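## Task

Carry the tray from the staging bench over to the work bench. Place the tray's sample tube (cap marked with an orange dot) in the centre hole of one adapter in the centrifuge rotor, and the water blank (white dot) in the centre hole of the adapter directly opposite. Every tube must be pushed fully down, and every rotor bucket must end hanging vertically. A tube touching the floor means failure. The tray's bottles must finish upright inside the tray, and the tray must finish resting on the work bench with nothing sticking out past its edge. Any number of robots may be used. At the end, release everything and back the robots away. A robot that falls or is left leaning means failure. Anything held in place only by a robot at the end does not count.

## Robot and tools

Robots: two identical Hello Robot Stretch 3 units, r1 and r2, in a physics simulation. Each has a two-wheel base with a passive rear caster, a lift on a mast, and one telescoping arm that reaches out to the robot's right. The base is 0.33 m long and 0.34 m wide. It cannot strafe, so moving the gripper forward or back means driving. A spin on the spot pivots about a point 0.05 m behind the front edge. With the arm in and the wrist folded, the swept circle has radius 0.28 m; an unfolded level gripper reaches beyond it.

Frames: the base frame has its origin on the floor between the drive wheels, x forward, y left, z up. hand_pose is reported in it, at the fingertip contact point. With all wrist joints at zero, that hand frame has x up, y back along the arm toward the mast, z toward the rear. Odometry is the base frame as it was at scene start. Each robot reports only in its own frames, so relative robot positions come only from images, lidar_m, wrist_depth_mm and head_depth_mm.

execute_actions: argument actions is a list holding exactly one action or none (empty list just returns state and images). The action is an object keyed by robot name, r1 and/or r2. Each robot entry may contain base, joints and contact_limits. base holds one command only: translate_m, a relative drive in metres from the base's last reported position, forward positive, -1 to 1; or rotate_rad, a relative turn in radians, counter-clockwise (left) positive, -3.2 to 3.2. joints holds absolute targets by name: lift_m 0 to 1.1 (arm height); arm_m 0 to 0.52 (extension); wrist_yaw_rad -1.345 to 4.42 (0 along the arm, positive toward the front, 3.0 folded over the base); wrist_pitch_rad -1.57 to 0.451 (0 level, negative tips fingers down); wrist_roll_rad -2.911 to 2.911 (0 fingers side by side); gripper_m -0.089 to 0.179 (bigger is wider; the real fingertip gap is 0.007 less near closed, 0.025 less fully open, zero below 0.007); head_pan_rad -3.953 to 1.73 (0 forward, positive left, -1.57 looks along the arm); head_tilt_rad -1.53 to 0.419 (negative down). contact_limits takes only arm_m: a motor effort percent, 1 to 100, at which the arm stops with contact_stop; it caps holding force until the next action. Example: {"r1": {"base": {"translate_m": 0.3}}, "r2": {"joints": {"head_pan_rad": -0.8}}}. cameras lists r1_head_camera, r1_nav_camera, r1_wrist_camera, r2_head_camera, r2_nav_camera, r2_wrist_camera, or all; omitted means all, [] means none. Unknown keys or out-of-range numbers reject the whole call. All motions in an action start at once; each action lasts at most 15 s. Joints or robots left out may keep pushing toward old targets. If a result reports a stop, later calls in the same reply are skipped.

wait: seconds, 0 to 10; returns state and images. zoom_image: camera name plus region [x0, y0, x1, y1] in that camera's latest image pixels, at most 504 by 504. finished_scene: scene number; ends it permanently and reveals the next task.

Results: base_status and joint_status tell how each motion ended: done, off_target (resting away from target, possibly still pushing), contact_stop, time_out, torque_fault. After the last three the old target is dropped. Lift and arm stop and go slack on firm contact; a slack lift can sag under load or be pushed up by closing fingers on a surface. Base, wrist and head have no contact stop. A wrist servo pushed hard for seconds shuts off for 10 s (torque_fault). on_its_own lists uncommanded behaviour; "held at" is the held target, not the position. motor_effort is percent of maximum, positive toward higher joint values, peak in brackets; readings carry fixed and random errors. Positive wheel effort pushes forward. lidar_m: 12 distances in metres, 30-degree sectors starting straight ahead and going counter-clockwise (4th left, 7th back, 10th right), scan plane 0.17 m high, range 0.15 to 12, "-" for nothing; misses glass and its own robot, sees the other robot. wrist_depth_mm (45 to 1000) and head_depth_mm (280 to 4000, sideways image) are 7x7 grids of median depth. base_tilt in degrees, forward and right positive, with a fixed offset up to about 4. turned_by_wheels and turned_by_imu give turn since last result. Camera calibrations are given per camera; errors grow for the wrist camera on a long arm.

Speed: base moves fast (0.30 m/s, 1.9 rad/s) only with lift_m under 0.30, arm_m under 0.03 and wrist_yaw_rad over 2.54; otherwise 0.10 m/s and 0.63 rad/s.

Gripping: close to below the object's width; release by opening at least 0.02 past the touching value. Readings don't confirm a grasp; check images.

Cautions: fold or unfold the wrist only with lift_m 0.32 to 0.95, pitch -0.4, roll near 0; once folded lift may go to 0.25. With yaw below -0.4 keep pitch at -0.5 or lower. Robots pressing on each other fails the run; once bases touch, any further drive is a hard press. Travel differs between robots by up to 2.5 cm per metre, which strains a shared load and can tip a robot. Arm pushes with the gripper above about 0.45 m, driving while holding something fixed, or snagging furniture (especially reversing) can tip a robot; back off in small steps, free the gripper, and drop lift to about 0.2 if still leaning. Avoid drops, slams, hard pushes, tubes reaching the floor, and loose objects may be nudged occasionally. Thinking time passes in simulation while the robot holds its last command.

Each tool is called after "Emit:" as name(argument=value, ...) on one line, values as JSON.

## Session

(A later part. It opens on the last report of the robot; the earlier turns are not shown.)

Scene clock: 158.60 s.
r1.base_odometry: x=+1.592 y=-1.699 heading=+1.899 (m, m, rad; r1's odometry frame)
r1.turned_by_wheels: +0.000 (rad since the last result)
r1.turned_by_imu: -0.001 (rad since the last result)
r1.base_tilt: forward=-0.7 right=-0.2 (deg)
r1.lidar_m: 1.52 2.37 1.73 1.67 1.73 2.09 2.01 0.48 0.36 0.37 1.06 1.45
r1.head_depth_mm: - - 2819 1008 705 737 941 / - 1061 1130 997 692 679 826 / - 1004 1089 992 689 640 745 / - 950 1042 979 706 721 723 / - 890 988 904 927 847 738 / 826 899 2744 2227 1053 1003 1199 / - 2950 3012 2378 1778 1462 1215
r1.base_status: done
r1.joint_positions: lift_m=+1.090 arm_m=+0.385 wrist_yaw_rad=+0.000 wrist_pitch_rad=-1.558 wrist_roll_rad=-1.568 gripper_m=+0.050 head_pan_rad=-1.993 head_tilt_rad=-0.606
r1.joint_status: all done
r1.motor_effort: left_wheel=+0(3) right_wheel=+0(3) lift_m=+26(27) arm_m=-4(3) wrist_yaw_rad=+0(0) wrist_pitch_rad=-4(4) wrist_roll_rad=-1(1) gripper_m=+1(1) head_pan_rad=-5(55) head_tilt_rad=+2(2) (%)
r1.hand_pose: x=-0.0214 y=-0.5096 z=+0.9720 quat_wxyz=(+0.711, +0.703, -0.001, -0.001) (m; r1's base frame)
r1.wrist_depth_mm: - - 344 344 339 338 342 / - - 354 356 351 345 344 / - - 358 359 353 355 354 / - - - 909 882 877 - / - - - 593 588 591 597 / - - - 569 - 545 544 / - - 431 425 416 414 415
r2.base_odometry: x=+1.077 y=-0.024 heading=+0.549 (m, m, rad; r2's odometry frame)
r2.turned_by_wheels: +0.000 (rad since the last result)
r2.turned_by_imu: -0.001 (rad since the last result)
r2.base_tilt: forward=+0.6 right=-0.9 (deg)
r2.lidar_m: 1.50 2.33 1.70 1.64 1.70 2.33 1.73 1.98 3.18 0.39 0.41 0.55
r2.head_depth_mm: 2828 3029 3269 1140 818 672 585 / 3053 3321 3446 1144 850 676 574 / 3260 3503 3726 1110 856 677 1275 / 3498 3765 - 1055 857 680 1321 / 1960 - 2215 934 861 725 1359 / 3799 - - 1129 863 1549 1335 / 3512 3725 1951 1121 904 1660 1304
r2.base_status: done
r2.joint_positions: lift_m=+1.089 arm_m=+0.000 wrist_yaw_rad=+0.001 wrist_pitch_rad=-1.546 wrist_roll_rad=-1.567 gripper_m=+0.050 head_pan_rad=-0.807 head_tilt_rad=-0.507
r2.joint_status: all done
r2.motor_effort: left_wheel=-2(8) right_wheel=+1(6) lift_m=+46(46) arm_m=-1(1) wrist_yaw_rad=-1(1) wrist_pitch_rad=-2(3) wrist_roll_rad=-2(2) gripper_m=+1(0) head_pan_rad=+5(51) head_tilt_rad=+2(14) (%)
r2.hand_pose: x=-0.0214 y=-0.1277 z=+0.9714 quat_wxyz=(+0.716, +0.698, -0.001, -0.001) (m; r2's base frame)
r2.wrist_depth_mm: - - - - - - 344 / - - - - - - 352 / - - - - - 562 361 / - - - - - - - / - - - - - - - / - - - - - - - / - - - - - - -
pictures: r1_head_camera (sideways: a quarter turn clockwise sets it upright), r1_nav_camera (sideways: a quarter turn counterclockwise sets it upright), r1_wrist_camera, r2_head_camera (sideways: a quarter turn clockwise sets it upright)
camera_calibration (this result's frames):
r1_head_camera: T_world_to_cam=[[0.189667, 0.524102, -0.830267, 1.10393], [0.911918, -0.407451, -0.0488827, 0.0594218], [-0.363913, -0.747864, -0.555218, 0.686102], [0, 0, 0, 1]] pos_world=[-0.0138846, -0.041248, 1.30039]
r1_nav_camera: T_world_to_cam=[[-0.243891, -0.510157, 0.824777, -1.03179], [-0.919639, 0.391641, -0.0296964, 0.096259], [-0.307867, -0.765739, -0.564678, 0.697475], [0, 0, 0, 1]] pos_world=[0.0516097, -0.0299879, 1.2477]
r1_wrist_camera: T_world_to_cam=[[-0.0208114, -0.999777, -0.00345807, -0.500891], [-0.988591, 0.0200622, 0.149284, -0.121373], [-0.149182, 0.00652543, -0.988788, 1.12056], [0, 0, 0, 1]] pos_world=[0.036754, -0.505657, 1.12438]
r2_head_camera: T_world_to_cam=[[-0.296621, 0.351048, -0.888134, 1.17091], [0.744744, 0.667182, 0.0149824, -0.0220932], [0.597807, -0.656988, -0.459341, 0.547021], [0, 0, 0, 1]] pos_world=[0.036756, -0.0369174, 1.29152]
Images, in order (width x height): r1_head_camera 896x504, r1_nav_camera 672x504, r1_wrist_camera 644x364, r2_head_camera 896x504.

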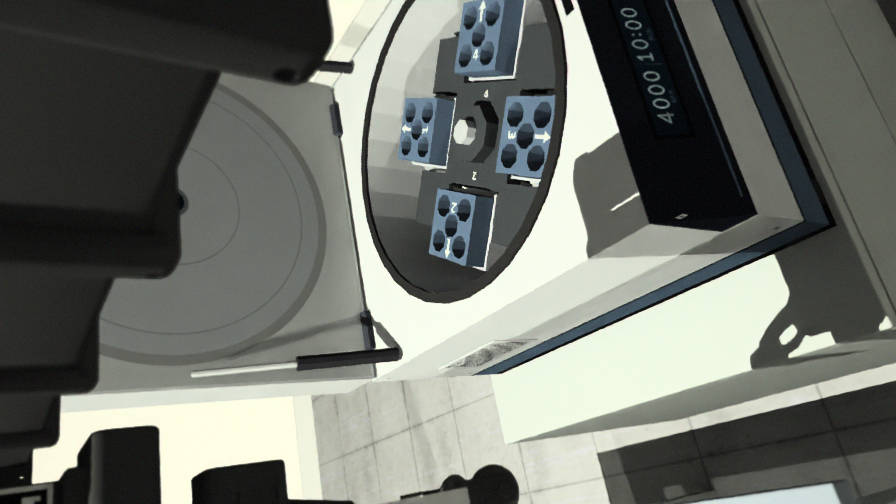

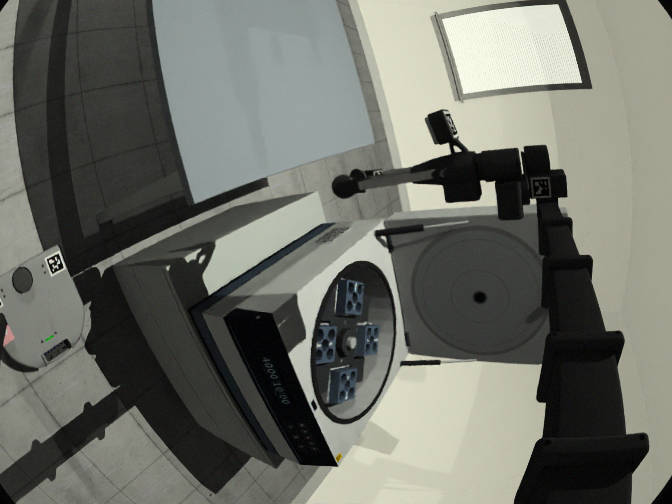

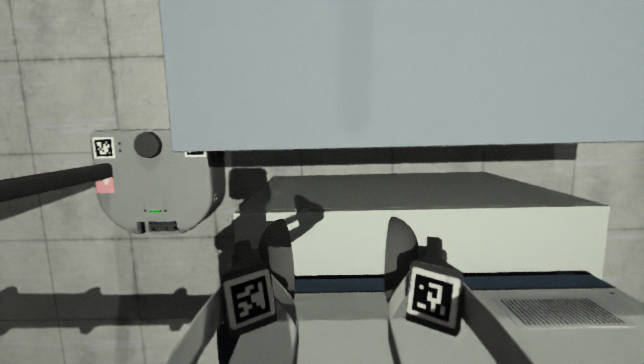

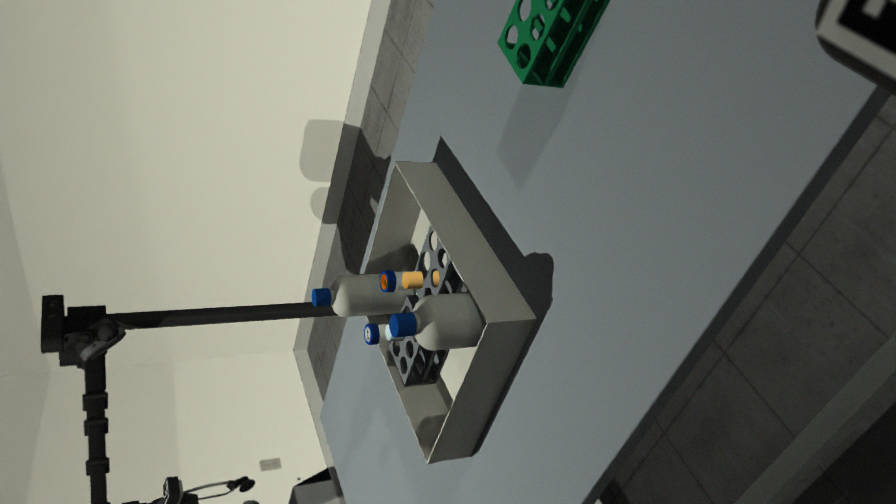

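Emit:
execute_actions(actions=[{"r1":{"base":{"rotate_rad":-0.22},"joints":{"arm_m":0.15,"wrist_pitch_rad":-1.4,"gripper_m":0.08}},"r2":{"base":{"translate_m":-0.5}}}], cameras=[])

Emit:
execute_actions(actions=[{"r1":{"base":{"translate_m":0.65}}}], cameras=[])

Emit:
execute_actions(actions=[{"r1":{"base":{"rotate_rad":0.22},"joints":{"head_pan_rad":-1.6,"head_tilt_rad":-0.75}}}], cameras=[])

Emit:
execute_actions(actions=[{"r1":{"base":{"translate_m":0.1},"joints":{"arm_m":0.34}}}], cameras=["r1_head_camera","r1_wrist_camera"])

Scene clock: 169.30 s.
r1.base_odometry: x=+1.592 y=-1.699 heading=+1.680 (m, m, rad; r1's odometry frame)
r1.turned_by_wheels: -0.220 (rad since the last result)
r1.turned_by_imu: -0.220 (rad since the last result)
r1.base_tilt: forward=-0.8 right=-0.3 (deg)
r1.lidar_m: 1.52 3.15 1.90 1.67 1.68 1.98 2.01 0.64 0.39 0.36 0.37 1.21
r1.head_depth_mm: - - 2498 903 858 1081 1283 / - - 2715 957 769 883 1195 / - 2869 2967 961 716 768 961 / - 1089 1161 952 682 679 797 / - 963 1099 944 678 647 724 / - - 1054 897 723 804 718 / - - - - 931 860 966
r1.base_status: done
r1.joint_positions: lift_m=+1.090 arm_m=+0.150 wrist_yaw_rad=+0.000 wrist_pitch_rad=-1.401 wrist_roll_rad=-1.568 gripper_m=+0.080 head_pan_rad=-1.993 head_tilt_rad=-0.606
r1.joint_status: all done
r1.motor_effort: left_wheel=+1(5) right_wheel=-2(6) lift_m=+26(26) arm_m=-5(6) wrist_yaw_rad=+0(0) wrist_pitch_rad=+1(3) wrist_roll_rad=-1(1) gripper_m=+0(79) head_pan_rad=-5(5) head_tilt_rad=+2(2) (%)
r1.hand_pose: x=-0.0214 y=-0.3149 z=+0.9720 quat_wxyz=(+0.764, +0.645, -0.001, -0.001) (m; r1's base frame)
r1.wrist_depth_mm: 944 - - 345 358 370 - / 968 - - - - - - / - - - - 786 624 639 / - - - 594 594 629 523 / - - - 808 517 434 378 / - - - - 407 368 455 / - - - - 404 374 471
r2.base_odometry: x=+0.650 y=-0.285 heading=+0.549 (m, m, rad; r2's odometry frame)
r2.turned_by_wheels: +0.000 (rad since the last result)
r2.turned_by_imu: -0.001 (rad since the last result)
r2.base_tilt: forward=+0.7 right=-0.9 (deg)
r2.lidar_m: 1.50 2.34 1.70 1.64 1.69 2.31 1.58 1.25 3.20 3.08 1.16 0.67
r2.head_depth_mm: 2825 3001 3264 2736 2045 1629 1417 / 3022 3290 3406 1281 1842 1549 1359 / 3259 3496 3719 1147 1982 1643 1362 / 3473 3746 - 1153 967 1645 1367 / 3737 - - 1093 885 1564 1042 / - - 2517 1170 864 875 1178 / - - 1546 1175 900 1677 1306
r2.base_status: done
r2.joint_positions: lift_m=+1.089 arm_m=+0.000 wrist_yaw_rad=+0.001 wrist_pitch_rad=-1.546 wrist_roll_rad=-1.567 gripper_m=+0.050 head_pan_rad=-0.807 head_tilt_rad=-0.507
r2.joint_status: not commanded
r2.motor_effort: left_wheel=-2(8) right_wheel=+1(3) lift_m=+46(46) arm_m=-1(2) wrist_yaw_rad=+0(0) wrist_pitch_rad=-2(2) wrist_roll_rad=-2(2) gripper_m=+1(1) head_pan_rad=+4(4) head_tilt_rad=+2(2) (%)
r2.hand_pose: x=-0.0214 y=-0.1277 z=+0.9714 quat_wxyz=(+0.716, +0.698, -0.001, -0.001) (m; r2's base frame)
r2.wrist_depth_mm: - - - - - - - / - - - - - - - / - - - - - - - / - - - - - - - / - - - - - - - / - - - - - - - / - - - - - - -
pictures: none
No camera images: the call's "cameras" was empty. Leave "cameras" out to get every camera's image.

Scene clock: 176.87 s.
r1.base_odometry: x=+1.522 y=-1.053 heading=+1.680 (m, m, rad; r1's odometry frame)
r1.turned_by_wheels: +0.000 (rad since the last result)
r1.turned_by_imu: +0.003 (rad since the last result)
r1.base_tilt: forward=-0.8 right=-0.3 (deg)
r1.lidar_m: 0.87 3.39 2.06 1.81 1.82 2.16 2.65 0.59 0.88 0.88 0.88 1.04
r1.head_depth_mm: - - 1199 1091 764 640 1122 / - - 1164 1194 757 617 1030 / - 3779 3162 969 751 614 544 / - 3618 3341 960 746 610 518 / - 3215 3046 951 739 606 515 / - - 3120 872 734 617 512 / - - - - 727 599 509
r1.base_status: done
r1.joint_positions: lift_m=+1.090 arm_m=+0.150 wrist_yaw_rad=+0.000 wrist_pitch_rad=-1.401 wrist_roll_rad=-1.568 gripper_m=+0.080 head_pan_rad=-1.993 head_tilt_rad=-0.606
r1.joint_status: not commanded
r1.motor_effort: left_wheel=+0(4) right_wheel=-1(3) lift_m=+26(26) arm_m=-5(5) wrist_yaw_rad=+0(0) wrist_pitch_rad=+1(0) wrist_roll_rad=-1(1) gripper_m=+0(0) head_pan_rad=-5(4) head_tilt_rad=+2(2) (%)
r1.hand_pose: x=-0.0214 y=-0.3149 z=+0.9720 quat_wxyz=(+0.764, +0.645, -0.001, -0.001) (m; r1's base frame)
r1.wrist_depth_mm: 973 - 334 340 219 322 383 / 961 - 340 345 358 386 399 / - - 348 359 369 391 405 / - - 350 364 388 404 416 / - - 356 372 396 410 430 / - - - 381 402 426 444 / - - - 397 416 435 447
r2.base_odometry: x=+0.650 y=-0.285 heading=+0.549 (m, m, rad; r2's odometry frame)
r2.turned_by_wheels: +0.000 (rad since the last result)
r2.turned_by_imu: +0.000 (rad since the last result)
r2.base_tilt: forward=+0.7 right=-0.7 (deg)
r2.lidar_m: 1.50 2.33 1.70 1.63 1.70 2.32 1.58 1.25 3.20 3.08 1.16 0.66
r2.head_depth_mm: 2825 3023 3215 2781 2030 1621 1415 / 3039 3229 3430 1279 1858 1541 1351 / 3263 3473 3691 1155 1980 1644 1360 / 3536 3755 - 1159 963 1646 1360 / 1765 - 2064 1099 886 1557 1048 / - - - 1171 860 874 1191 / - - 1548 1174 900 1664 1306
r2.base_status: not commanded
r2.joint_positions: lift_m=+1.089 arm_m=+0.000 wrist_yaw_rad=+0.001 wrist_pitch_rad=-1.546 wrist_roll_rad=-1.567 gripper_m=+0.050 head_pan_rad=-0.807 head_tilt_rad=-0.507
r2.joint_status: not commanded
r2.motor_effort: left_wheel=-2(2) right_wheel=+1(1) lift_m=+46(46) arm_m=-2(1) wrist_yaw_rad=-1(1) wrist_pitch_rad=-2(2) wrist_roll_rad=-2(2) gripper_m=+1(0) head_pan_rad=+4(4) head_tilt_rad=+2(2) (%)
r2.hand_pose: x=-0.0214 y=-0.1277 z=+0.9714 quat_wxyz=(+0.716, +0.698, -0.001, -0.001) (m; r2's base frame)
r2.wrist_depth_mm: - - - - - - - / - - - - - - - / - - - - - - - / - - - - - - - / - - - - - - - / - - - - - - - / - - - - - - -
pictures: none
No camera images: the call's "cameras" was empty. Leave "cameras" out to get every camera's image.

Scene clock: 178.10 s.
r1.base_odometry: x=+1.522 y=-1.053 heading=+1.900 (m, m, rad; r1's odometry frame)
r1.turned_by_wheels: +0.220 (rad since the last result)
r1.turned_by_imu: +0.221 (rad since the last result)
r1.base_tilt: forward=-0.8 right=-0.2 (deg)
r1.lidar_m: 0.87 2.57 1.88 1.82 1.88 2.57 0.77 0.60 0.91 0.88 0.91 0.87
r1.head_depth_mm: - 3074 1044 812 665 565 499 / - 3091 997 806 661 560 496 / - - - 779 657 556 495 / 2550 - - 750 629 555 492 / 2635 2938 967 656 538 553 481 / 2634 2900 - 722 641 550 479 / 2645 2921 842 672 638 547 477
r1.base_status: done
r1.joint_positions: lift_m=+1.090 arm_m=+0.150 wrist_yaw_rad=+0.000 wrist_pitch_rad=-1.401 wrist_roll_rad=-1.568 gripper_m=+0.080 head_pan_rad=-1.607 head_tilt_rad=-0.741
r1.joint_status: all done
r1.motor_effort: left_wheel=-2(4) right_wheel=+1(5) lift_m=+26(26) arm_m=-6(5) wrist_yaw_rad=+0(1) wrist_pitch_rad=+1(1) wrist_roll_rad=-1(0) gripper_m=+0(0) head_pan_rad=+6(44) head_tilt_rad=-4(13) (%)
r1.hand_pose: x=-0.0214 y=-0.3149 z=+0.9720 quat_wxyz=(+0.764, +0.645, -0.001, -0.001) (m; r1's base frame)
r1.wrist_depth_mm: 986 944 327 341 354 364 382 / - - 341 346 360 346 322 / - - 348 356 231 199 402 / - - 351 360 313 395 409 / - - 362 371 391 409 425 / - - - 382 399 421 434 / - - 381 394 410 429 448
r2.base_odometry: x=+0.650 y=-0.285 heading=+0.549 (m, m, rad; r2's odometry frame)
r2.turned_by_wheels: +0.000 (rad since the last result)
r2.turned_by_imu: +0.000 (rad since the last result)
r2.base_tilt: forward=+0.7 right=-0.9 (deg)
r2.lidar_m: 1.51 2.32 1.70 1.64 1.70 2.31 1.58 1.25 3.22 3.08 1.16 0.67
r2.head_depth_mm: 2830 3056 3276 2761 2044 1623 1418 / 3038 3231 3426 1270 1846 1547 1353 / 3238 3513 3684 1159 1961 1634 1359 / 3513 3803 - 1155 968 1649 1360 / 3519 - - 1093 886 1559 1039 / - - - 1177 866 875 1186 / - - 1542 1178 902 1655 1306
r2.base_status: not commanded
r2.joint_positions: lift_m=+1.089 arm_m=+0.000 wrist_yaw_rad=+0.001 wrist_pitch_rad=-1.546 wrist_roll_rad=-1.567 gripper_m=+0.050 head_pan_rad=-0.807 head_tilt_rad=-0.507
r2.joint_status: not commanded
r2.motor_effort: left_wheel=-2(2) right_wheel=+1(1) lift_m=+46(46) arm_m=-1(2) wrist_yaw_rad=-1(0) wrist_pitch_rad=-3(2) wrist_roll_rad=-2(2) gripper_m=+1(0) head_pan_rad=+5(5) head_tilt_rad=+2(2) (%)
r2.hand_pose: x=-0.0214 y=-0.1277 z=+0.9714 quat_wxyz=(+0.716, +0.698, -0.001, -0.001) (m; r2's base frame)
r2.wrist_depth_mm: - - - - - - - / - - - - - - - / - - - - - - - / - - - - - - - / - - - - - - - / - - - - - - - / - - - - - - -
pictures: none
No camera images: the call's "cameras" was empty. Leave "cameras" out to get every camera's image.

Scene clock: 180.73 s.
r1.base_odometry: x=+1.489 y=-0.958 heading=+1.899 (m, m, rad; r1's odometry frame)
r1.turned_by_wheels: +0.000 (rad since the last result)
r1.turned_by_imu: +0.000 (rad since the last result)
r1.base_tilt: forward=-0.7 right=-0.2 (deg)
r1.lidar_m: 2.53 2.58 1.88 1.81 1.88 2.57 0.87 0.69 0.91 0.88 0.91 0.77
r1.head_depth_mm: 2636 2962 1044 814 666 564 499 / 2742 2985 1033 807 661 561 497 / - 3015 1023 755 558 557 494 / - - 1010 679 573 554 492 / 2656 3020 1005 729 646 552 481 / 2641 2918 754 709 642 548 478 / 2605 2933 981 739 624 547 477
r1.base_status: done
r1.joint_positions: lift_m=+1.090 arm_m=+0.340 wrist_yaw_rad=+0.000 wrist_pitch_rad=-1.401 wrist_roll_rad=-1.568 gripper_m=+0.080 head_pan_rad=-1.607 head_tilt_rad=-0.741
r1.joint_status: all done
r1.motor_effort: left_wheel=-2(3) right_wheel=+2(4) lift_m=+26(26) arm_m=+4(6) wrist_yaw_rad=+0(0) wrist_pitch_rad=+0(1) wrist_roll_rad=-1(0) gripper_m=+0(1) head_pan_rad=+5(5) head_tilt_rad=-4(4) (%)
r1.hand_pose: x=-0.0214 y=-0.5042 z=+0.9720 quat_wxyz=(+0.764, +0.645, -0.001, -0.001) (m; r1's base frame)
r1.wrist_depth_mm: 309 313 328 314 354 308 385 / 316 319 332 296 362 369 392 / 323 327 340 351 367 370 406 / 332 330 348 354 383 392 414 / 335 336 287 364 370 387 425 / 342 219 - 328 343 417 438 / 352 361 377 396 405 433 453
r2.base_odometry: x=+0.650 y=-0.285 heading=+0.549 (m, m, rad; r2's odometry frame)
r2.turned_by_wheels: +0.000 (rad since the last result)
r2.turned_by_imu: +0.000 (rad since the last result)
r2.base_tilt: forward=+0.6 right=-0.9 (deg)
r2.lidar_m: 1.50 2.33 1.70 1.63 1.69 2.32 1.58 1.25 3.22 3.08 1.16 0.66
r2.head_depth_mm: 2827 3040 3243 2746 2060 1631 1418 / 3012 3220 3466 1276 1852 1536 1353 / 3203 3470 3702 1155 1972 1634 1370 / 3428 3739 - 1153 963 1632 1363 / 1706 - - 1098 888 1549 1043 / - - - 1168 867 875 1188 / - - 1539 1175 901 1644 1306
r2.base_status: not commanded
r2.joint_positions: lift_m=+1.089 arm_m=+0.000 wrist_yaw_rad=+0.001 wrist_pitch_rad=-1.546 wrist_roll_rad=-1.567 gripper_m=+0.050 head_pan_rad=-0.807 head_tilt_rad=-0.507
r2.joint_status: not commanded
r2.motor_effort: left_wheel=-2(2) right_wheel=+1(1) lift_m=+46(46) arm_m=-1(1) wrist_yaw_rad=-1(0) wrist_pitch_rad=-2(3) wrist_roll_rad=-2(2) gripper_m=+0(0) head_pan_rad=+6(5) head_tilt_rad=+2(2) (%)
r2.hand_pose: x=-0.0214 y=-0.1277 z=+0.9714 quat_wxyz=(+0.716, +0.698, -0.001, -0.001) (m; r2's base frame)
r2.wrist_depth_mm: - - - - - - - / - - - - - - - / - - - - - - - / - - - - - - - / - - - - - - - / - - - - - - - / - - - - - - -
pictures: r1_head_camera (sideways: a quarter turn clockwise sets it upright), r1_wrist_camera
camera_calibration (this result's frames):
r1_head_camera: T_world_to_cam=[[-0.0176493, 0.663419, -0.74804, 0.998001], [0.998452, -0.0277796, -0.0481947, 0.0579897], [-0.0527535, -0.747732, -0.661902, 0.822987], [0, 0, 0, 1]] pos_world=[0.00312961, -0.0451086, 1.29408]
r1_wrist_camera: T_world_to_cam=[[-0.0213025, -0.988032, 0.152773, -0.641423], [-0.988579, 0.0436192, 0.144253, -0.104695], [-0.14919, -0.147955, -0.977677, 1.03175], [0, 0, 0, 1]] pos_world=[0.0367649, -0.476527, 1.12182]
Images, in order (width x height): r1_head_camera 896x504, r1_wrist_camera 644x364.

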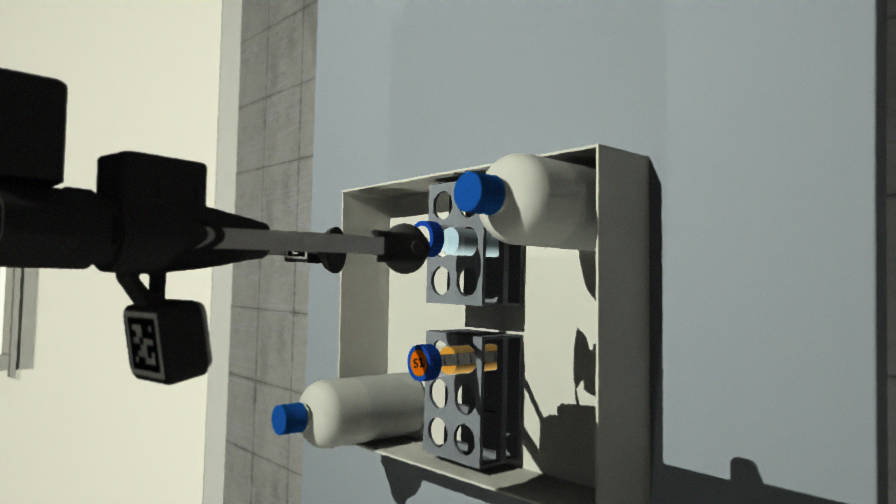

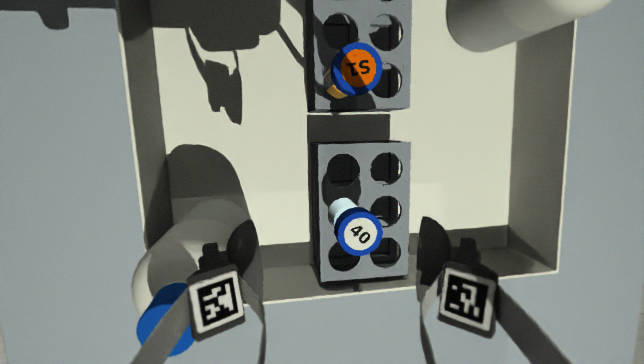

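Emit:
execute_actions(actions=[{"r1":{"base":{"translate_m":-0.012},"joints":{"arm_m":0.412,"wrist_pitch_rad":-1.57,"gripper_m":0.07,"lift_m":1.05}}}], cameras=["r1_head_camera","r1_wrist_camera"])

Scene clock: 184.97 s.
r1.base_odometry: x=+1.493 y=-0.969 heading=+1.899 (m, m, rad; r1's odometry frame)
r1.turned_by_wheels: +0.000 (rad since the last result)
r1.turned_by_imu: +0.000 (rad since the last result)
r1.base_tilt: forward=-0.8 right=-0.3 (deg)
r1.lidar_m: 2.55 2.57 1.88 1.81 1.88 2.58 0.85 0.68 0.91 0.88 0.91 0.78
r1.head_depth_mm: 2740 3031 1042 813 665 564 499 / 2642 2959 1036 808 662 561 496 / - 2993 1021 756 565 557 495 / - - 1014 665 559 556 492 / 2616 2932 1000 742 645 551 481 / 2642 2905 836 687 643 550 478 / 2627 2927 945 724 632 548 477
r1.base_status: done
r1.joint_positions: lift_m=+1.050 arm_m=+0.412 wrist_yaw_rad=+0.000 wrist_pitch_rad=-1.557 wrist_roll_rad=-1.568 gripper_m=+0.070 head_pan_rad=-1.607 head_tilt_rad=-0.741
r1.joint_status: all done
joint sent to its limit — the command would take r1.wrist_pitch_rad past its lower limit, so that joint was sent only as far as its limit.
r1.motor_effort: left_wheel=-2(4) right_wheel=+1(2) lift_m=+21(24) arm_m=+5(6) wrist_yaw_rad=-1(0) wrist_pitch_rad=-4(4) wrist_roll_rad=+0(1) gripper_m=+0(47) head_pan_rad=+5(5) head_tilt_rad=-4(4) (%)
r1.hand_pose: x=-0.0214 y=-0.5360 z=+0.9323 quat_wxyz=(+0.712, +0.703, -0.001, -0.001) (m; r1's base frame)
r1.wrist_depth_mm: 305 296 304 189 293 303 265 / 309 293 309 249 306 306 267 / 324 306 317 312 311 312 284 / 327 309 327 264 313 320 283 / 336 205 264 209 323 328 306 / 343 188 - 276 274 303 298 / 349 185 357 350 349 350 349
r2.base_odometry: x=+0.650 y=-0.285 heading=+0.549 (m, m, rad; r2's odometry frame)
r2.turned_by_wheels: +0.000 (rad since the last result)
r2.turned_by_imu: +0.000 (rad since the last result)
r2.base_tilt: forward=+0.6 right=-1.0 (deg)
r2.lidar_m: 1.50 2.33 1.70 1.63 1.70 2.30 1.58 1.25 3.21 3.09 1.16 0.67
r2.head_depth_mm: 2857 3040 3208 2753 2035 1619 1419 / 3022 3202 3474 1271 1851 1544 1360 / 3211 3436 3722 1154 2000 1640 1354 / 3537 3786 - 1156 965 1640 1362 / 1706 - - 1093 888 1552 1041 / - - - 1176 865 875 1191 / - - 1544 1180 902 1673 1300
r2.base_status: not commanded
r2.joint_positions: lift_m=+1.089 arm_m=+0.000 wrist_yaw_rad=+0.001 wrist_pitch_rad=-1.546 wrist_roll_rad=-1.567 gripper_m=+0.050 head_pan_rad=-0.807 head_tilt_rad=-0.507
r2.joint_status: not commanded
r2.motor_effort: left_wheel=-2(2) right_wheel=+1(1) lift_m=+46(46) arm_m=-2(1) wrist_yaw_rad=+0(0) wrist_pitch_rad=-2(2) wrist_roll_rad=-2(2) gripper_m=-1(1) head_pan_rad=+5(5) head_tilt_rad=+2(2) (%)
r2.hand_pose: x=-0.0214 y=-0.1277 z=+0.9714 quat_wxyz=(+0.716, +0.698, -0.001, -0.001) (m; r2's base frame)
r2.wrist_depth_mm: - - - - - - - / - - - - - - - / - - - - - - - / - - - - - - - / - - - - - - - / - - - - - - - / - - - - - - -
pictures: r1_head_camera (sideways: a quarter turn clockwise sets it upright), r1_wrist_camera
camera_calibration (this result's frames):
r1_head_camera: T_world_to_cam=[[-0.0176586, 0.663419, -0.74804, 0.998002], [0.998452, -0.0277657, -0.0481947, 0.0579897], [-0.0527431, -0.747733, -0.661902, 0.822987], [0, 0, 0, 1]] pos_world=[0.00313024, -0.0451087, 1.29408]
r1_wrist_camera: T_world_to_cam=[[-0.0214304, -0.999765, -0.00323317, -0.527554], [-0.988578, 0.0207078, 0.14928, -0.114551], [-0.149178, 0.00639536, -0.98879, 1.08138], [0, 0, 0, 1]] pos_world=[0.0367693, -0.531974, 1.08465]
Images, in order (width x height): r1_head_camera 896x504, r1_wrist_camera 644x364.

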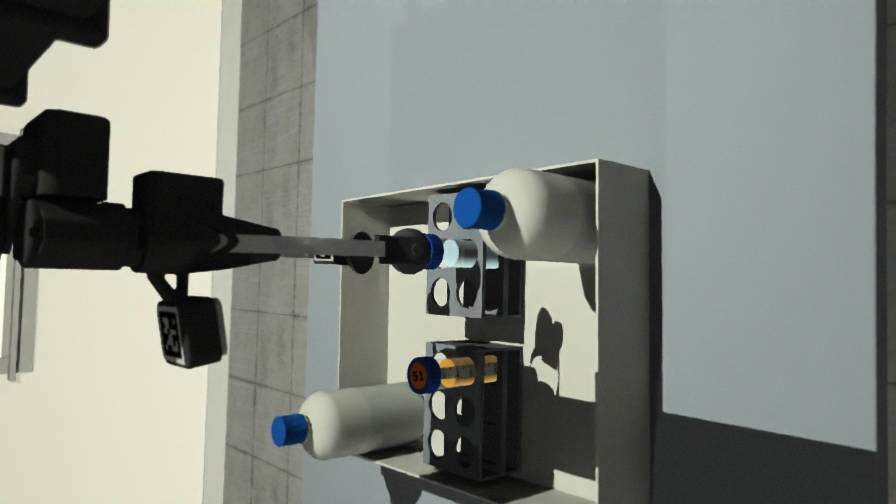

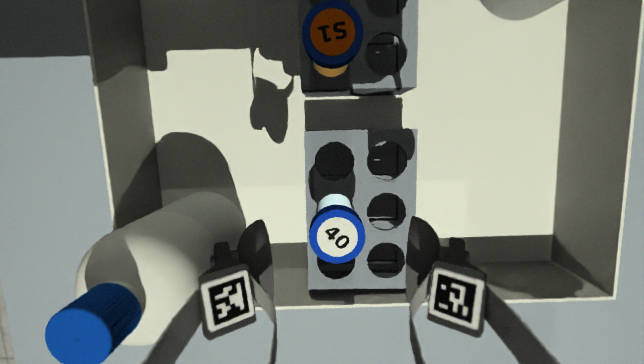

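Emit:
execute_actions(actions=[{"r1":{"joints":{"lift_m":0.995,"arm_m":0.41}}}], cameras=["r1_head_camera","r1_wrist_camera"])

Emit:
execute_actions(actions=[{"r1":{"joints":{"gripper_m":0.005}}}], cameras=["r1_head_camera","r1_wrist_camera"])

Scene clock: 189.87 s.
r1.base_odometry: x=+1.493 y=-0.969 heading=+1.899 (m, m, rad; r1's odometry frame)
r1.turned_by_wheels: +0.000 (rad since the last result)
r1.turned_by_imu: +0.000 (rad since the last result)
r1.base_tilt: forward=-0.7 right=-0.3 (deg)
r1.lidar_m: 2.54 2.57 1.88 1.81 1.88 2.58 0.85 0.68 0.91 0.88 0.91 0.78
r1.head_depth_mm: 2567 - 1003 813 666 564 498 / 2516 3053 1031 805 662 560 497 / - 3045 1018 755 565 558 493 / 2526 - 971 679 559 554 492 / 2626 2937 967 742 647 552 481 / 2632 2900 835 688 642 550 479 / 2643 2897 944 725 631 547 476
r1.base_status: not commanded
r1.joint_positions: lift_m=+0.995 arm_m=+0.410 wrist_yaw_rad=+0.000 wrist_pitch_rad=-1.558 wrist_roll_rad=-1.568 gripper_m=+0.070 head_pan_rad=-1.607 head_tilt_rad=-0.741
r1.joint_status: all done
r1.motor_effort: left_wheel=-1(1) right_wheel=+1(1) lift_m=+21(22) arm_m=-5(6) wrist_yaw_rad=+0(0) wrist_pitch_rad=-4(5) wrist_roll_rad=-1(1) gripper_m=+2(1) head_pan_rad=+5(5) head_tilt_rad=-3(3) (%)
r1.hand_pose: x=-0.0214 y=-0.5347 z=+0.8773 quat_wxyz=(+0.711, +0.703, -0.001, -0.001) (m; r1's base frame)
r1.wrist_depth_mm: 205 252 250 138 218 249 247 / 204 255 256 246 251 255 253 / 213 261 261 258 256 260 257 / 222 269 266 259 209 265 262 / 222 202 262 210 214 271 270 / 140 156 - 153 219 277 262 / 134 142 226 221 220 221 233
r2.base_odometry: x=+0.650 y=-0.285 heading=+0.549 (m, m, rad; r2's odometry frame)
r2.turned_by_wheels: +0.000 (rad since the last result)
r2.turned_by_imu: +0.000 (rad since the last result)
r2.base_tilt: forward=+0.6 right=-0.8 (deg)
r2.lidar_m: 1.50 2.34 1.70 1.63 1.69 2.31 1.58 1.25 3.23 3.08 1.16 0.67
r2.head_depth_mm: 2833 3046 3256 2760 2029 1622 1425 / 3029 3291 3464 1274 1847 1540 1353 / 3229 3459 3716 1155 1988 1644 1358 / 3461 3836 - 1157 967 1648 1361 / 3495 - - 1097 884 1556 1041 / - - - 1173 862 873 1191 / - - 1506 1175 903 1656 1296
r2.base_status: not commanded
r2.joint_positions: lift_m=+1.089 arm_m=+0.000 wrist_yaw_rad=+0.001 wrist_pitch_rad=-1.546 wrist_roll_rad=-1.567 gripper_m=+0.050 head_pan_rad=-0.807 head_tilt_rad=-0.507
r2.joint_status: not commanded
r2.motor_effort: left_wheel=-1(2) right_wheel=+1(1) lift_m=+46(46) arm_m=-1(2) wrist_yaw_rad=-1(1) wrist_pitch_rad=-3(2) wrist_roll_rad=-2(2) gripper_m=+0(1) head_pan_rad=+5(5) head_tilt_rad=+2(1) (%)
r2.hand_pose: x=-0.0214 y=-0.1277 z=+0.9714 quat_wxyz=(+0.716, +0.698, -0.001, -0.001) (m; r2's base frame)
r2.wrist_depth_mm: - - - - - - - / - - - - - - - / - - - - - - - / - - - - - - - / - - - - - - - / - - - - - - - / - - - - - - -
pictures: r1_head_camera (sideways: a quarter turn clockwise sets it upright), r1_wrist_camera
camera_calibration (this result's frames):
r1_head_camera: T_world_to_cam=[[-0.0176587, 0.663419, -0.74804, 0.998002], [0.998452, -0.0277654, -0.0481947, 0.0579897], [-0.0527429, -0.747733, -0.661902, 0.822987], [0, 0, 0, 1]] pos_world=[0.00313025, -0.0451087, 1.29408]
r1_wrist_camera: T_world_to_cam=[[-0.0214302, -0.999764, -0.00358023, -0.526132], [-0.988578, 0.0206558, 0.149287, -0.106403], [-0.149178, 0.00673858, -0.988787, 1.02718], [0, 0, 0, 1]] pos_world=[0.0367693, -0.530731, 1.02966]
Images, in order (width x height): r1_head_camera 896x504, r1_wrist_camera 644x364.

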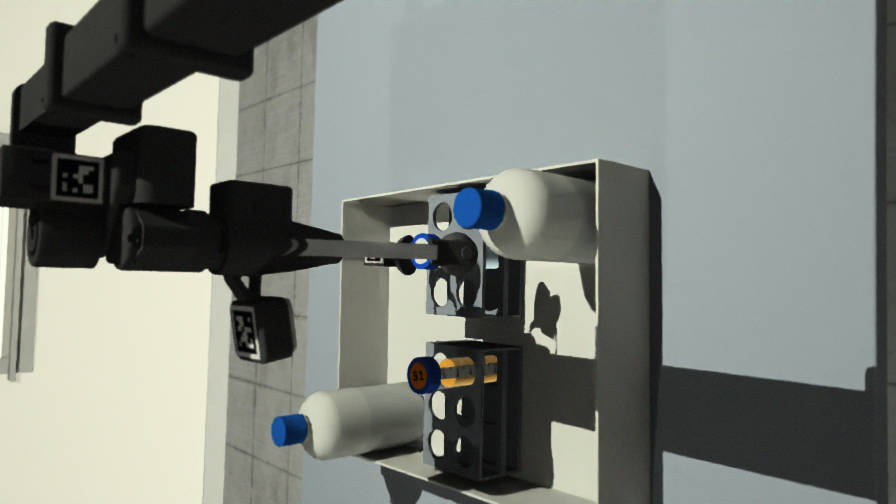

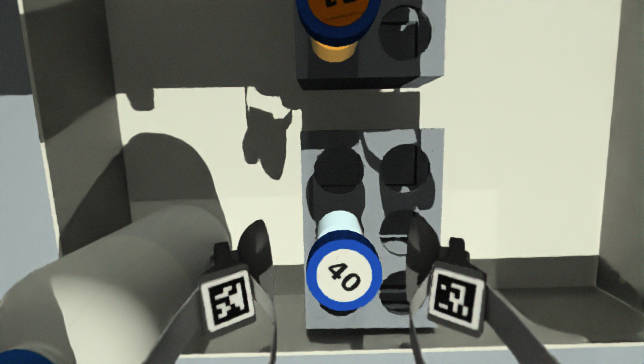

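Scene clock: 191.00 s.
r1.base_odometry: x=+1.493 y=-0.969 heading=+1.899 (m, m, rad; r1's odometry frame)
r1.turned_by_wheels: +0.000 (rad since the last result)
r1.turned_by_imu: +0.000 (rad since the last result)
r1.base_tilt: forward=-0.7 right=-0.3 (deg)
r1.lidar_m: 2.55 2.57 1.88 1.81 1.89 2.58 0.85 0.68 0.91 0.88 0.91 0.78
r1.head_depth_mm: 2556 - 1006 814 665 564 498 / 2517 3013 1033 807 661 561 497 / - 3055 1019 755 564 557 494 / 2532 - 969 680 559 555 491 / 2623 2946 968 741 647 552 482 / 2623 2908 835 689 642 550 479 / 2602 2927 945 723 633 547 477
r1.base_status: not commanded
r1.joint_positions: lift_m=+0.995 arm_m=+0.410 wrist_yaw_rad=+0.000 wrist_pitch_rad=-1.558 wrist_roll_rad=-1.568 gripper_m=+0.006 head_pan_rad=-1.607 head_tilt_rad=-0.741
r1.joint_status: all done
r1.motor_effort: left_wheel=-1(1) right_wheel=+1(1) lift_m=+21(21) arm_m=-6(5) wrist_yaw_rad=+0(0) wrist_pitch_rad=-4(4) wrist_roll_rad=-1(1) gripper_m=-10(86) head_pan_rad=+5(5) head_tilt_rad=-3(4) (%)
r1.hand_pose: x=-0.0214 y=-0.5347 z=+0.8773 quat_wxyz=(+0.711, +0.703, -0.001, -0.001) (m; r1's base frame)
r1.wrist_depth_mm: 207 251 250 137 219 248 247 / 204 256 257 246 251 253 251 / 213 261 261 261 259 260 258 / 223 266 268 260 209 268 262 / 223 202 271 196 215 272 269 / 140 156 226 152 219 275 262 / 134 145 226 221 221 225 234
r2.base_odometry: x=+0.650 y=-0.285 heading=+0.549 (m, m, rad; r2's odometry frame)
r2.turned_by_wheels: +0.000 (rad since the last result)
r2.turned_by_imu: +0.000 (rad since the last result)
r2.base_tilt: forward=+0.8 right=-0.7 (deg)
r2.lidar_m: 1.50 2.33 1.70 1.64 1.69 2.31 1.58 1.25 3.21 3.09 1.16 0.66
r2.head_depth_mm: 2855 2994 3273 2753 2036 1635 1424 / 3048 3217 3447 1268 1850 1544 1353 / 3248 3478 3657 1156 1975 1650 1359 / 3460 3766 - 1157 964 1645 1361 / 3530 - - 1094 889 1558 1042 / - - - 1174 865 872 1189 / - - 1538 1178 900 1668 1304
r2.base_status: not commanded
r2.joint_positions: lift_m=+1.089 arm_m=+0.000 wrist_yaw_rad=+0.001 wrist_pitch_rad=-1.546 wrist_roll_rad=-1.567 gripper_m=+0.050 head_pan_rad=-0.807 head_tilt_rad=-0.507
r2.joint_status: not commanded
r2.motor_effort: left_wheel=-2(2) right_wheel=+1(1) lift_m=+46(46) arm_m=-1(2) wrist_yaw_rad=+0(1) wrist_pitch_rad=-2(2) wrist_roll_rad=-2(2) gripper_m=+0(0) head_pan_rad=+5(4) head_tilt_rad=+1(2) (%)
r2.hand_pose: x=-0.0214 y=-0.1277 z=+0.9714 quat_wxyz=(+0.716, +0.698, -0.001, -0.001) (m; r2's base frame)
r2.wrist_depth_mm: - - - - - - - / - - - - - - - / - - - - - - - / - - - - - - - / - - - - - - - / - - - - - - - / - - - - - - -
pictures: r1_head_camera (sideways: a quarter turn clockwise sets it upright), r1_wrist_camera
camera_calibration (this result's frames):
r1_head_camera: T_world_to_cam=[[-0.0176585, 0.663419, -0.74804, 0.998002], [0.998452, -0.0277658, -0.0481947, 0.0579897], [-0.0527432, -0.747733, -0.661902, 0.822987], [0, 0, 0, 1]] pos_world=[0.00313024, -0.0451087, 1.29408]
r1_wrist_camera: T_world_to_cam=[[-0.0214324, -0.999764, -0.00358023, -0.526132], [-0.988578, 0.020658, 0.149287, -0.106402], [-0.149178, 0.0067389, -0.988787, 1.02718], [0, 0, 0, 1]] pos_world=[0.0367693, -0.530731, 1.02966]
Images, in order (width x height): r1_head_camera 896x504, r1_wrist_camera 644x364.

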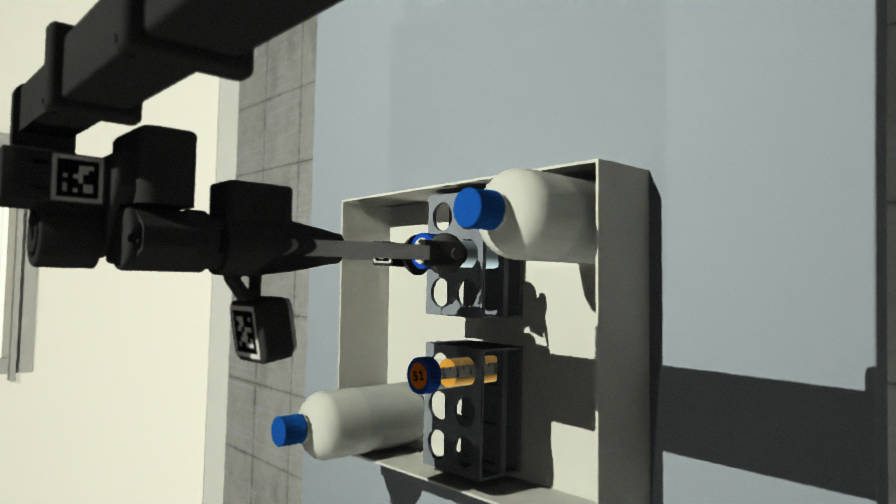

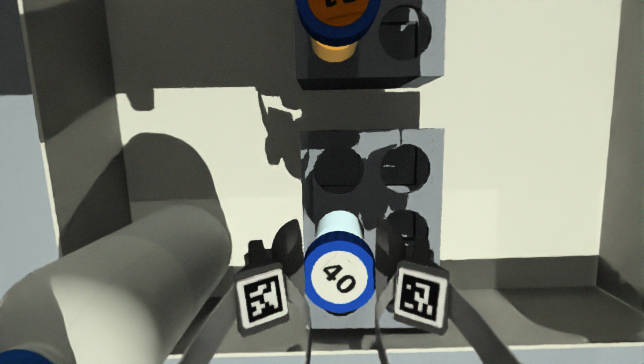

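Emit:
execute_actions(actions=[{"r1":{"joints":{"gripper_m":-0.01}}}], cameras=[])

Emit:
execute_actions(actions=[{"r1":{"joints":{"lift_m":1.1}}}], cameras=["r1_head_camera","r1_wrist_camera"])

Emit:
execute_actions(actions=[{"r1":{"base":{"translate_m":-0.6},"joints":{"head_pan_rad":-2.2,"head_tilt_rad":-0.8}}}], cameras=["r1_head_camera","r1_nav_camera","r1_wrist_camera"])

Scene clock: 193.47 s.
r1.base_odometry: x=+1.493 y=-0.969 heading=+1.899 (m, m, rad; r1's odometry frame)
r1.turned_by_wheels: +0.000 (rad since the last result)
r1.turned_by_imu: +0.000 (rad since the last result)
r1.base_tilt: forward=-0.7 right=-0.2 (deg)
r1.lidar_m: 2.54 2.58 1.88 1.81 1.88 2.57 0.85 0.68 0.91 0.88 0.91 0.78
r1.head_depth_mm: 2575 - 1005 813 666 565 499 / 2525 3053 1031 807 661 562 497 / - 3001 1019 755 564 557 494 / 2551 - 974 680 559 555 492 / 2623 2936 969 742 647 552 481 / 2623 2914 835 687 642 549 479 / 2626 2906 947 725 632 548 477
r1.base_status: not commanded
r1.joint_positions: lift_m=+0.995 arm_m=+0.410 wrist_yaw_rad=+0.000 wrist_pitch_rad=-1.558 wrist_roll_rad=-1.568 gripper_m=-0.009 head_pan_rad=-1.607 head_tilt_rad=-0.741
r1.joint_status: all done
r1.motor_effort: left_wheel=-2(1) right_wheel=+2(1) lift_m=+21(20) arm_m=-5(4) wrist_yaw_rad=+0(0) wrist_pitch_rad=-4(4) wrist_roll_rad=+0(1) gripper_m=-14(70) head_pan_rad=+4(5) head_tilt_rad=-3(3) (%)
r1.hand_pose: x=-0.0214 y=-0.5347 z=+0.8773 quat_wxyz=(+0.711, +0.703, -0.001, -0.001) (m; r1's base frame)
r1.wrist_depth_mm: 205 251 250 138 219 250 246 / 203 256 256 244 252 255 254 / 214 262 261 258 257 257 258 / 220 267 268 262 208 266 261 / 223 202 269 196 213 270 268 / 140 156 224 151 243 274 264 / 134 146 226 220 220 225 233
r2.base_odometry: x=+0.650 y=-0.285 heading=+0.549 (m, m, rad; r2's odometry frame)
r2.turned_by_wheels: +0.000 (rad since the last result)
r2.turned_by_imu: +0.000 (rad since the last result)
r2.base_tilt: forward=+0.7 right=-1.0 (deg)
r2.lidar_m: 1.50 2.33 1.70 1.64 1.69 2.31 1.58 1.25 3.23 3.09 1.16 0.67
r2.head_depth_mm: 2859 3010 3261 2747 2060 1627 1425 / 3067 3238 3413 1273 1841 1536 1358 / 3267 3469 3694 1151 1984 1638 1367 / 3399 3762 - 1160 967 1637 1365 / 3508 - - 1098 883 1565 1037 / - - - 1179 864 873 1183 / - - 1547 1180 904 1662 1309
r2.base_status: not commanded
r2.joint_positions: lift_m=+1.089 arm_m=+0.000 wrist_yaw_rad=+0.001 wrist_pitch_rad=-1.546 wrist_roll_rad=-1.567 gripper_m=+0.050 head_pan_rad=-0.807 head_tilt_rad=-0.507
r2.joint_status: not commanded
r2.motor_effort: left_wheel=-2(2) right_wheel=+1(1) lift_m=+47(46) arm_m=-1(1) wrist_yaw_rad=-1(0) wrist_pitch_rad=-2(2) wrist_roll_rad=-2(2) gripper_m=+0(0) head_pan_rad=+4(5) head_tilt_rad=+2(2) (%)
r2.hand_pose: x=-0.0214 y=-0.1277 z=+0.9714 quat_wxyz=(+0.716, +0.698, -0.001, -0.001) (m; r2's base frame)
r2.wrist_depth_mm: - - - - - - - / - - - - - - - / - - - - - - - / - - - - - - - / - - - - - - - / - - - - - - - / - - - - - - -
pictures: none
No camera images: the call's "cameras" was empty. Leave "cameras" out to get every camera's image.

Scene clock: 195.27 s.
r1.base_odometry: x=+1.493 y=-0.969 heading=+1.899 (m, m, rad; r1's odometry frame)
r1.turned_by_wheels: +0.000 (rad since the last result)
r1.turned_by_imu: +0.000 (rad since the last result)
r1.base_tilt: forward=-0.7 right=-0.2 (deg)
r1.lidar_m: 2.54 2.57 1.88 1.82 1.89 2.57 0.85 0.68 0.91 0.88 0.91 0.78
r1.head_depth_mm: 2658 2988 1041 813 666 564 499 / 2660 2983 1035 806 662 562 497 / 2599 2982 1024 755 564 558 494 / - 2986 1012 698 559 555 491 / 2576 2929 1005 742 645 553 481 / 2606 2928 836 688 642 550 479 / 2617 2906 945 723 632 546 476
r1.base_status: not commanded
r1.joint_positions: lift_m=+1.100 arm_m=+0.410 wrist_yaw_rad=+0.000 wrist_pitch_rad=-1.558 wrist_roll_rad=-1.568 gripper_m=-0.009 head_pan_rad=-1.607 head_tilt_rad=-0.741
r1.joint_status: all done
r1.motor_effort: left_wheel=-1(1) right_wheel=+2(1) lift_m=+26(27) arm_m=-6(6) wrist_yaw_rad=+0(1) wrist_pitch_rad=-4(4) wrist_roll_rad=-1(1) gripper_m=-15(15) head_pan_rad=+5(5) head_tilt_rad=-4(3) (%)
r1.hand_pose: x=-0.0214 y=-0.5347 z=+0.9820 quat_wxyz=(+0.711, +0.703, -0.001, -0.001) (m; r1's base frame)
r1.wrist_depth_mm: 356 351 351 295 344 325 344 / 362 359 359 302 347 359 350 / 372 371 363 363 359 361 365 / 379 374 368 366 368 366 371 / 392 301 272 195 375 379 378 / 398 215 255 150 331 391 387 / - 404 408 403 407 397 398
r2.base_odometry: x=+0.650 y=-0.285 heading=+0.549 (m, m, rad; r2's odometry frame)
r2.turned_by_wheels: +0.000 (rad since the last result)
r2.turned_by_imu: +0.000 (rad since the last result)
r2.base_tilt: forward=+0.7 right=-0.8 (deg)
r2.lidar_m: 1.50 2.33 1.69 1.63 1.69 2.32 1.58 1.25 3.22 3.07 1.16 0.66
r2.head_depth_mm: 2824 2992 3259 2769 2056 1623 1418 / 3039 3252 3484 1274 1850 1542 1358 / 3246 3506 3646 1155 1987 1633 1364 / 3465 3795 - 1157 967 1636 1366 / 1700 - - 1095 890 1554 1042 / - - - 1171 862 872 1184 / - - 1554 1177 905 1651 1305
r2.base_status: not commanded
r2.joint_positions: lift_m=+1.089 arm_m=+0.000 wrist_yaw_rad=+0.001 wrist_pitch_rad=-1.546 wrist_roll_rad=-1.567 gripper_m=+0.050 head_pan_rad=-0.807 head_tilt_rad=-0.507
r2.joint_status: not commanded
r2.motor_effort: left_wheel=-2(2) right_wheel=+1(1) lift_m=+46(46) arm_m=-1(1) wrist_yaw_rad=+0(0) wrist_pitch_rad=-3(2) wrist_roll_rad=-2(2) gripper_m=-1(1) head_pan_rad=+5(5) head_tilt_rad=+2(2) (%)
r2.hand_pose: x=-0.0214 y=-0.1277 z=+0.9714 quat_wxyz=(+0.716, +0.698, -0.001, -0.001) (m; r2's base frame)
r2.wrist_depth_mm: - - - - - - - / - - - - - - - / - - - - - - - / - - - - - - - / - - - - - - - / - - - - - - - / - - - - - - -
pictures: r1_head_camera (sideways: a quarter turn clockwise sets it upright), r1_wrist_camera
camera_calibration (this result's frames):
r1_head_camera: T_world_to_cam=[[-0.0176587, 0.663419, -0.74804, 0.998002], [0.998452, -0.0277654, -0.0481947, 0.0579897], [-0.0527429, -0.747733, -0.661902, 0.822987], [0, 0, 0, 1]] pos_world=[0.00313025, -0.0451087, 1.29408]
r1_wrist_camera: T_world_to_cam=[[-0.0214309, -0.999764, -0.00358023, -0.525756], [-0.988578, 0.0206565, 0.149287, -0.122033], [-0.149178, 0.00673869, -0.988787, 1.13071], [0, 0, 0, 1]] pos_world=[0.0367693, -0.530731, 1.13436]
Images, in order (width x height): r1_head_camera 896x504, r1_wrist_camera 644x364.

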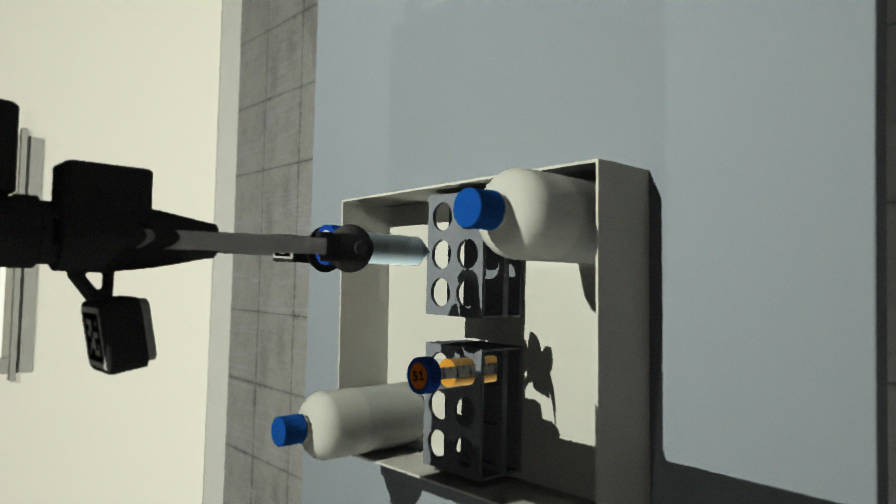

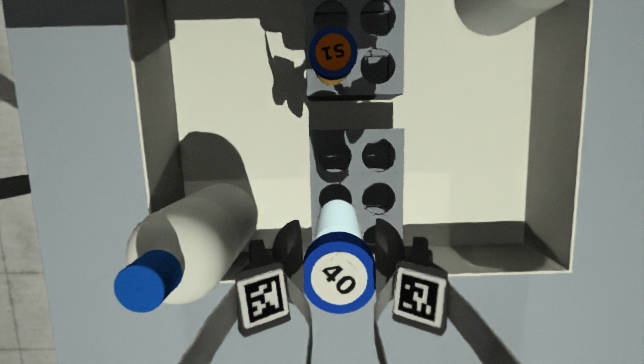

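Scene clock: 202.50 s.
r1.base_odometry: x=+1.687 y=-1.537 heading=+1.899 (m, m, rad; r1's odometry frame)
r1.turned_by_wheels: +0.000 (rad since the last result)
r1.turned_by_imu: -0.001 (rad since the last result)
r1.base_tilt: forward=-0.8 right=-0.3 (deg)
r1.lidar_m: 1.38 2.58 1.88 1.81 1.88 2.21 0.77 0.30 0.23 0.23 0.92 1.25
r1.head_depth_mm: 2317 2467 987 695 670 1011 1188 / 947 1064 951 692 625 758 1158 / 880 1014 970 691 720 762 966 / 820 946 913 750 845 788 953 / 767 870 860 951 896 983 1126 / 729 836 2066 1046 1076 534 487 / 2732 2916 2273 1815 617 531 467
r1.base_status: done
r1.joint_positions: lift_m=+1.100 arm_m=+0.410 wrist_yaw_rad=+0.000 wrist_pitch_rad=-1.558 wrist_roll_rad=-1.568 gripper_m=-0.009 head_pan_rad=-2.193 head_tilt_rad=-0.790
r1.joint_status: all done
r1.motor_effort: left_wheel=-1(5) right_wheel=+1(2) lift_m=+27(26) arm_m=-6(4) wrist_yaw_rad=+0(0) wrist_pitch_rad=-4(5) wrist_roll_rad=-1(0) gripper_m=-15(15) head_pan_rad=-4(50) head_tilt_rad=-4(10) (%)
r1.hand_pose: x=-0.0214 y=-0.5347 z=+0.9820 quat_wxyz=(+0.711, +0.703, -0.001, -0.001) (m; r1's base frame)
r1.wrist_depth_mm: 359 357 351 351 349 345 346 / 367 363 359 360 358 363 352 / 371 374 368 369 367 361 361 / 377 376 373 379 367 370 367 / 393 389 386 195 385 385 380 / - - 622 151 620 - - / - - 616 614 581 - -
r2.base_odometry: x=+0.650 y=-0.285 heading=+0.549 (m, m, rad; r2's odometry frame)
r2.turned_by_wheels: +0.000 (rad since the last result)
r2.turned_by_imu: +0.000 (rad since the last result)
r2.base_tilt: forward=+0.7 right=-0.9 (deg)
r2.lidar_m: 1.50 2.32 1.70 1.63 1.70 2.31 1.58 1.25 3.22 3.08 1.16 0.67
r2.head_depth_mm: 2865 2993 3197 2730 2026 1633 1413 / 3006 3192 3460 1266 1851 1545 1356 / 3245 3457 3703 1158 1996 1645 1358 / 3508 3770 - 1162 966 1649 1365 / 3877 - - 1097 885 1559 1046 / - - 2324 1173 866 873 1186 / 3926 - 1574 1178 899 1664 1309
r2.base_status: not commanded
r2.joint_positions: lift_m=+1.089 arm_m=+0.000 wrist_yaw_rad=+0.001 wrist_pitch_rad=-1.546 wrist_roll_rad=-1.567 gripper_m=+0.050 head_pan_rad=-0.807 head_tilt_rad=-0.507
r2.joint_status: not commanded
r2.motor_effort: left_wheel=-2(2) right_wheel=+1(1) lift_m=+46(47) arm_m=-1(1) wrist_yaw_rad=+0(0) wrist_pitch_rad=-2(2) wrist_roll_rad=-2(2) gripper_m=+0(1) head_pan_rad=+5(5) head_tilt_rad=+2(2) (%)
r2.hand_pose: x=-0.0214 y=-0.1277 z=+0.9714 quat_wxyz=(+0.716, +0.698, -0.001, -0.001) (m; r2's base frame)
r2.wrist_depth_mm: - - - - - - - / - - - - - - - / - - - - - - - / - - - - - - - / - - - - - - - / - - - - - - - / - - - - - - -
pictures: r1_head_camera (sideways: a quarter turn clockwise sets it upright), r1_nav_camera (sideways: a quarter turn counterclockwise sets it upright), r1_wrist_camera
camera_calibration (this result's frames):
r1_head_camera: T_world_to_cam=[[0.372982, 0.591704, -0.714682, 0.952144], [0.817981, -0.573262, -0.0477265, 0.058478], [-0.43794, -0.566795, -0.697819, 0.872054], [0, 0, 0, 1]] pos_world=[-0.0210592, -0.0355884, 1.29181]
r1_nav_camera: T_world_to_cam=[[-0.422677, -0.566319, 0.70755, -0.877896], [-0.820147, 0.571215, -0.0327431, 0.0996111], [-0.38562, -0.594135, -0.705904, 0.881659], [0, 0, 0, 1]] pos_world=[0.0506147, -0.0302444, 1.24678]
r1_wrist_camera: T_world_to_cam=[[-0.0214307, -0.999764, -0.00358035, -0.525756], [-0.988578, 0.0206563, 0.149287, -0.122033], [-0.149178, 0.00673877, -0.988787, 1.13071], [0, 0, 0, 1]] pos_world=[0.0367693, -0.530731, 1.13436]
Images, in order (width x height): r1_head_camera 896x504, r1_nav_camera 672x504, r1_wrist_camera 644x364.

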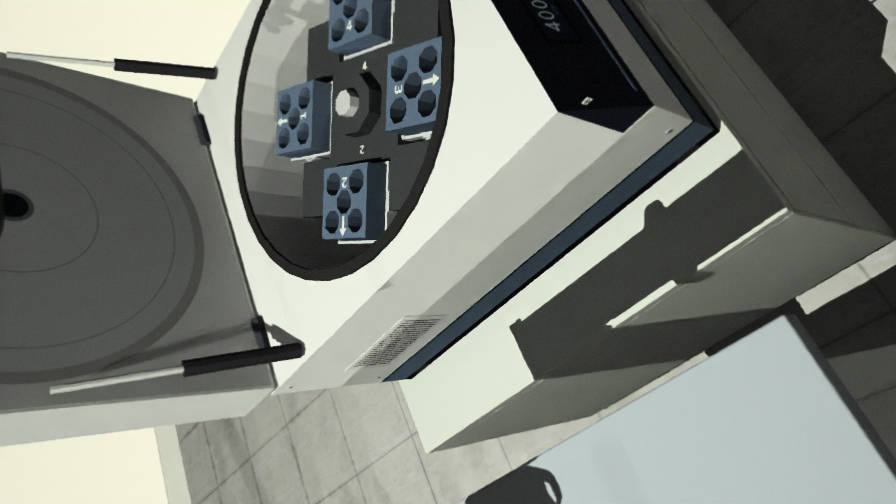

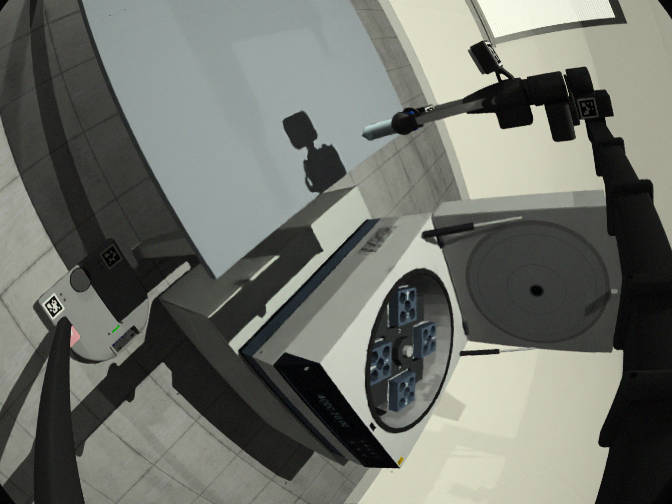

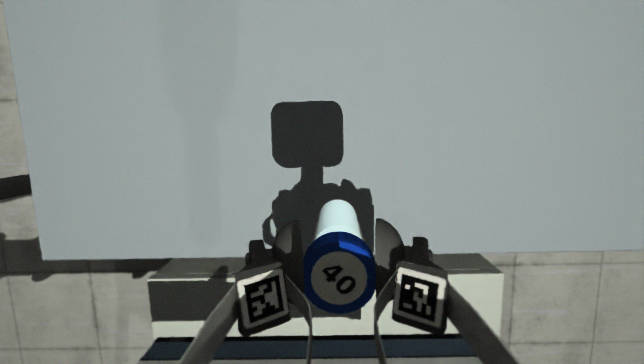

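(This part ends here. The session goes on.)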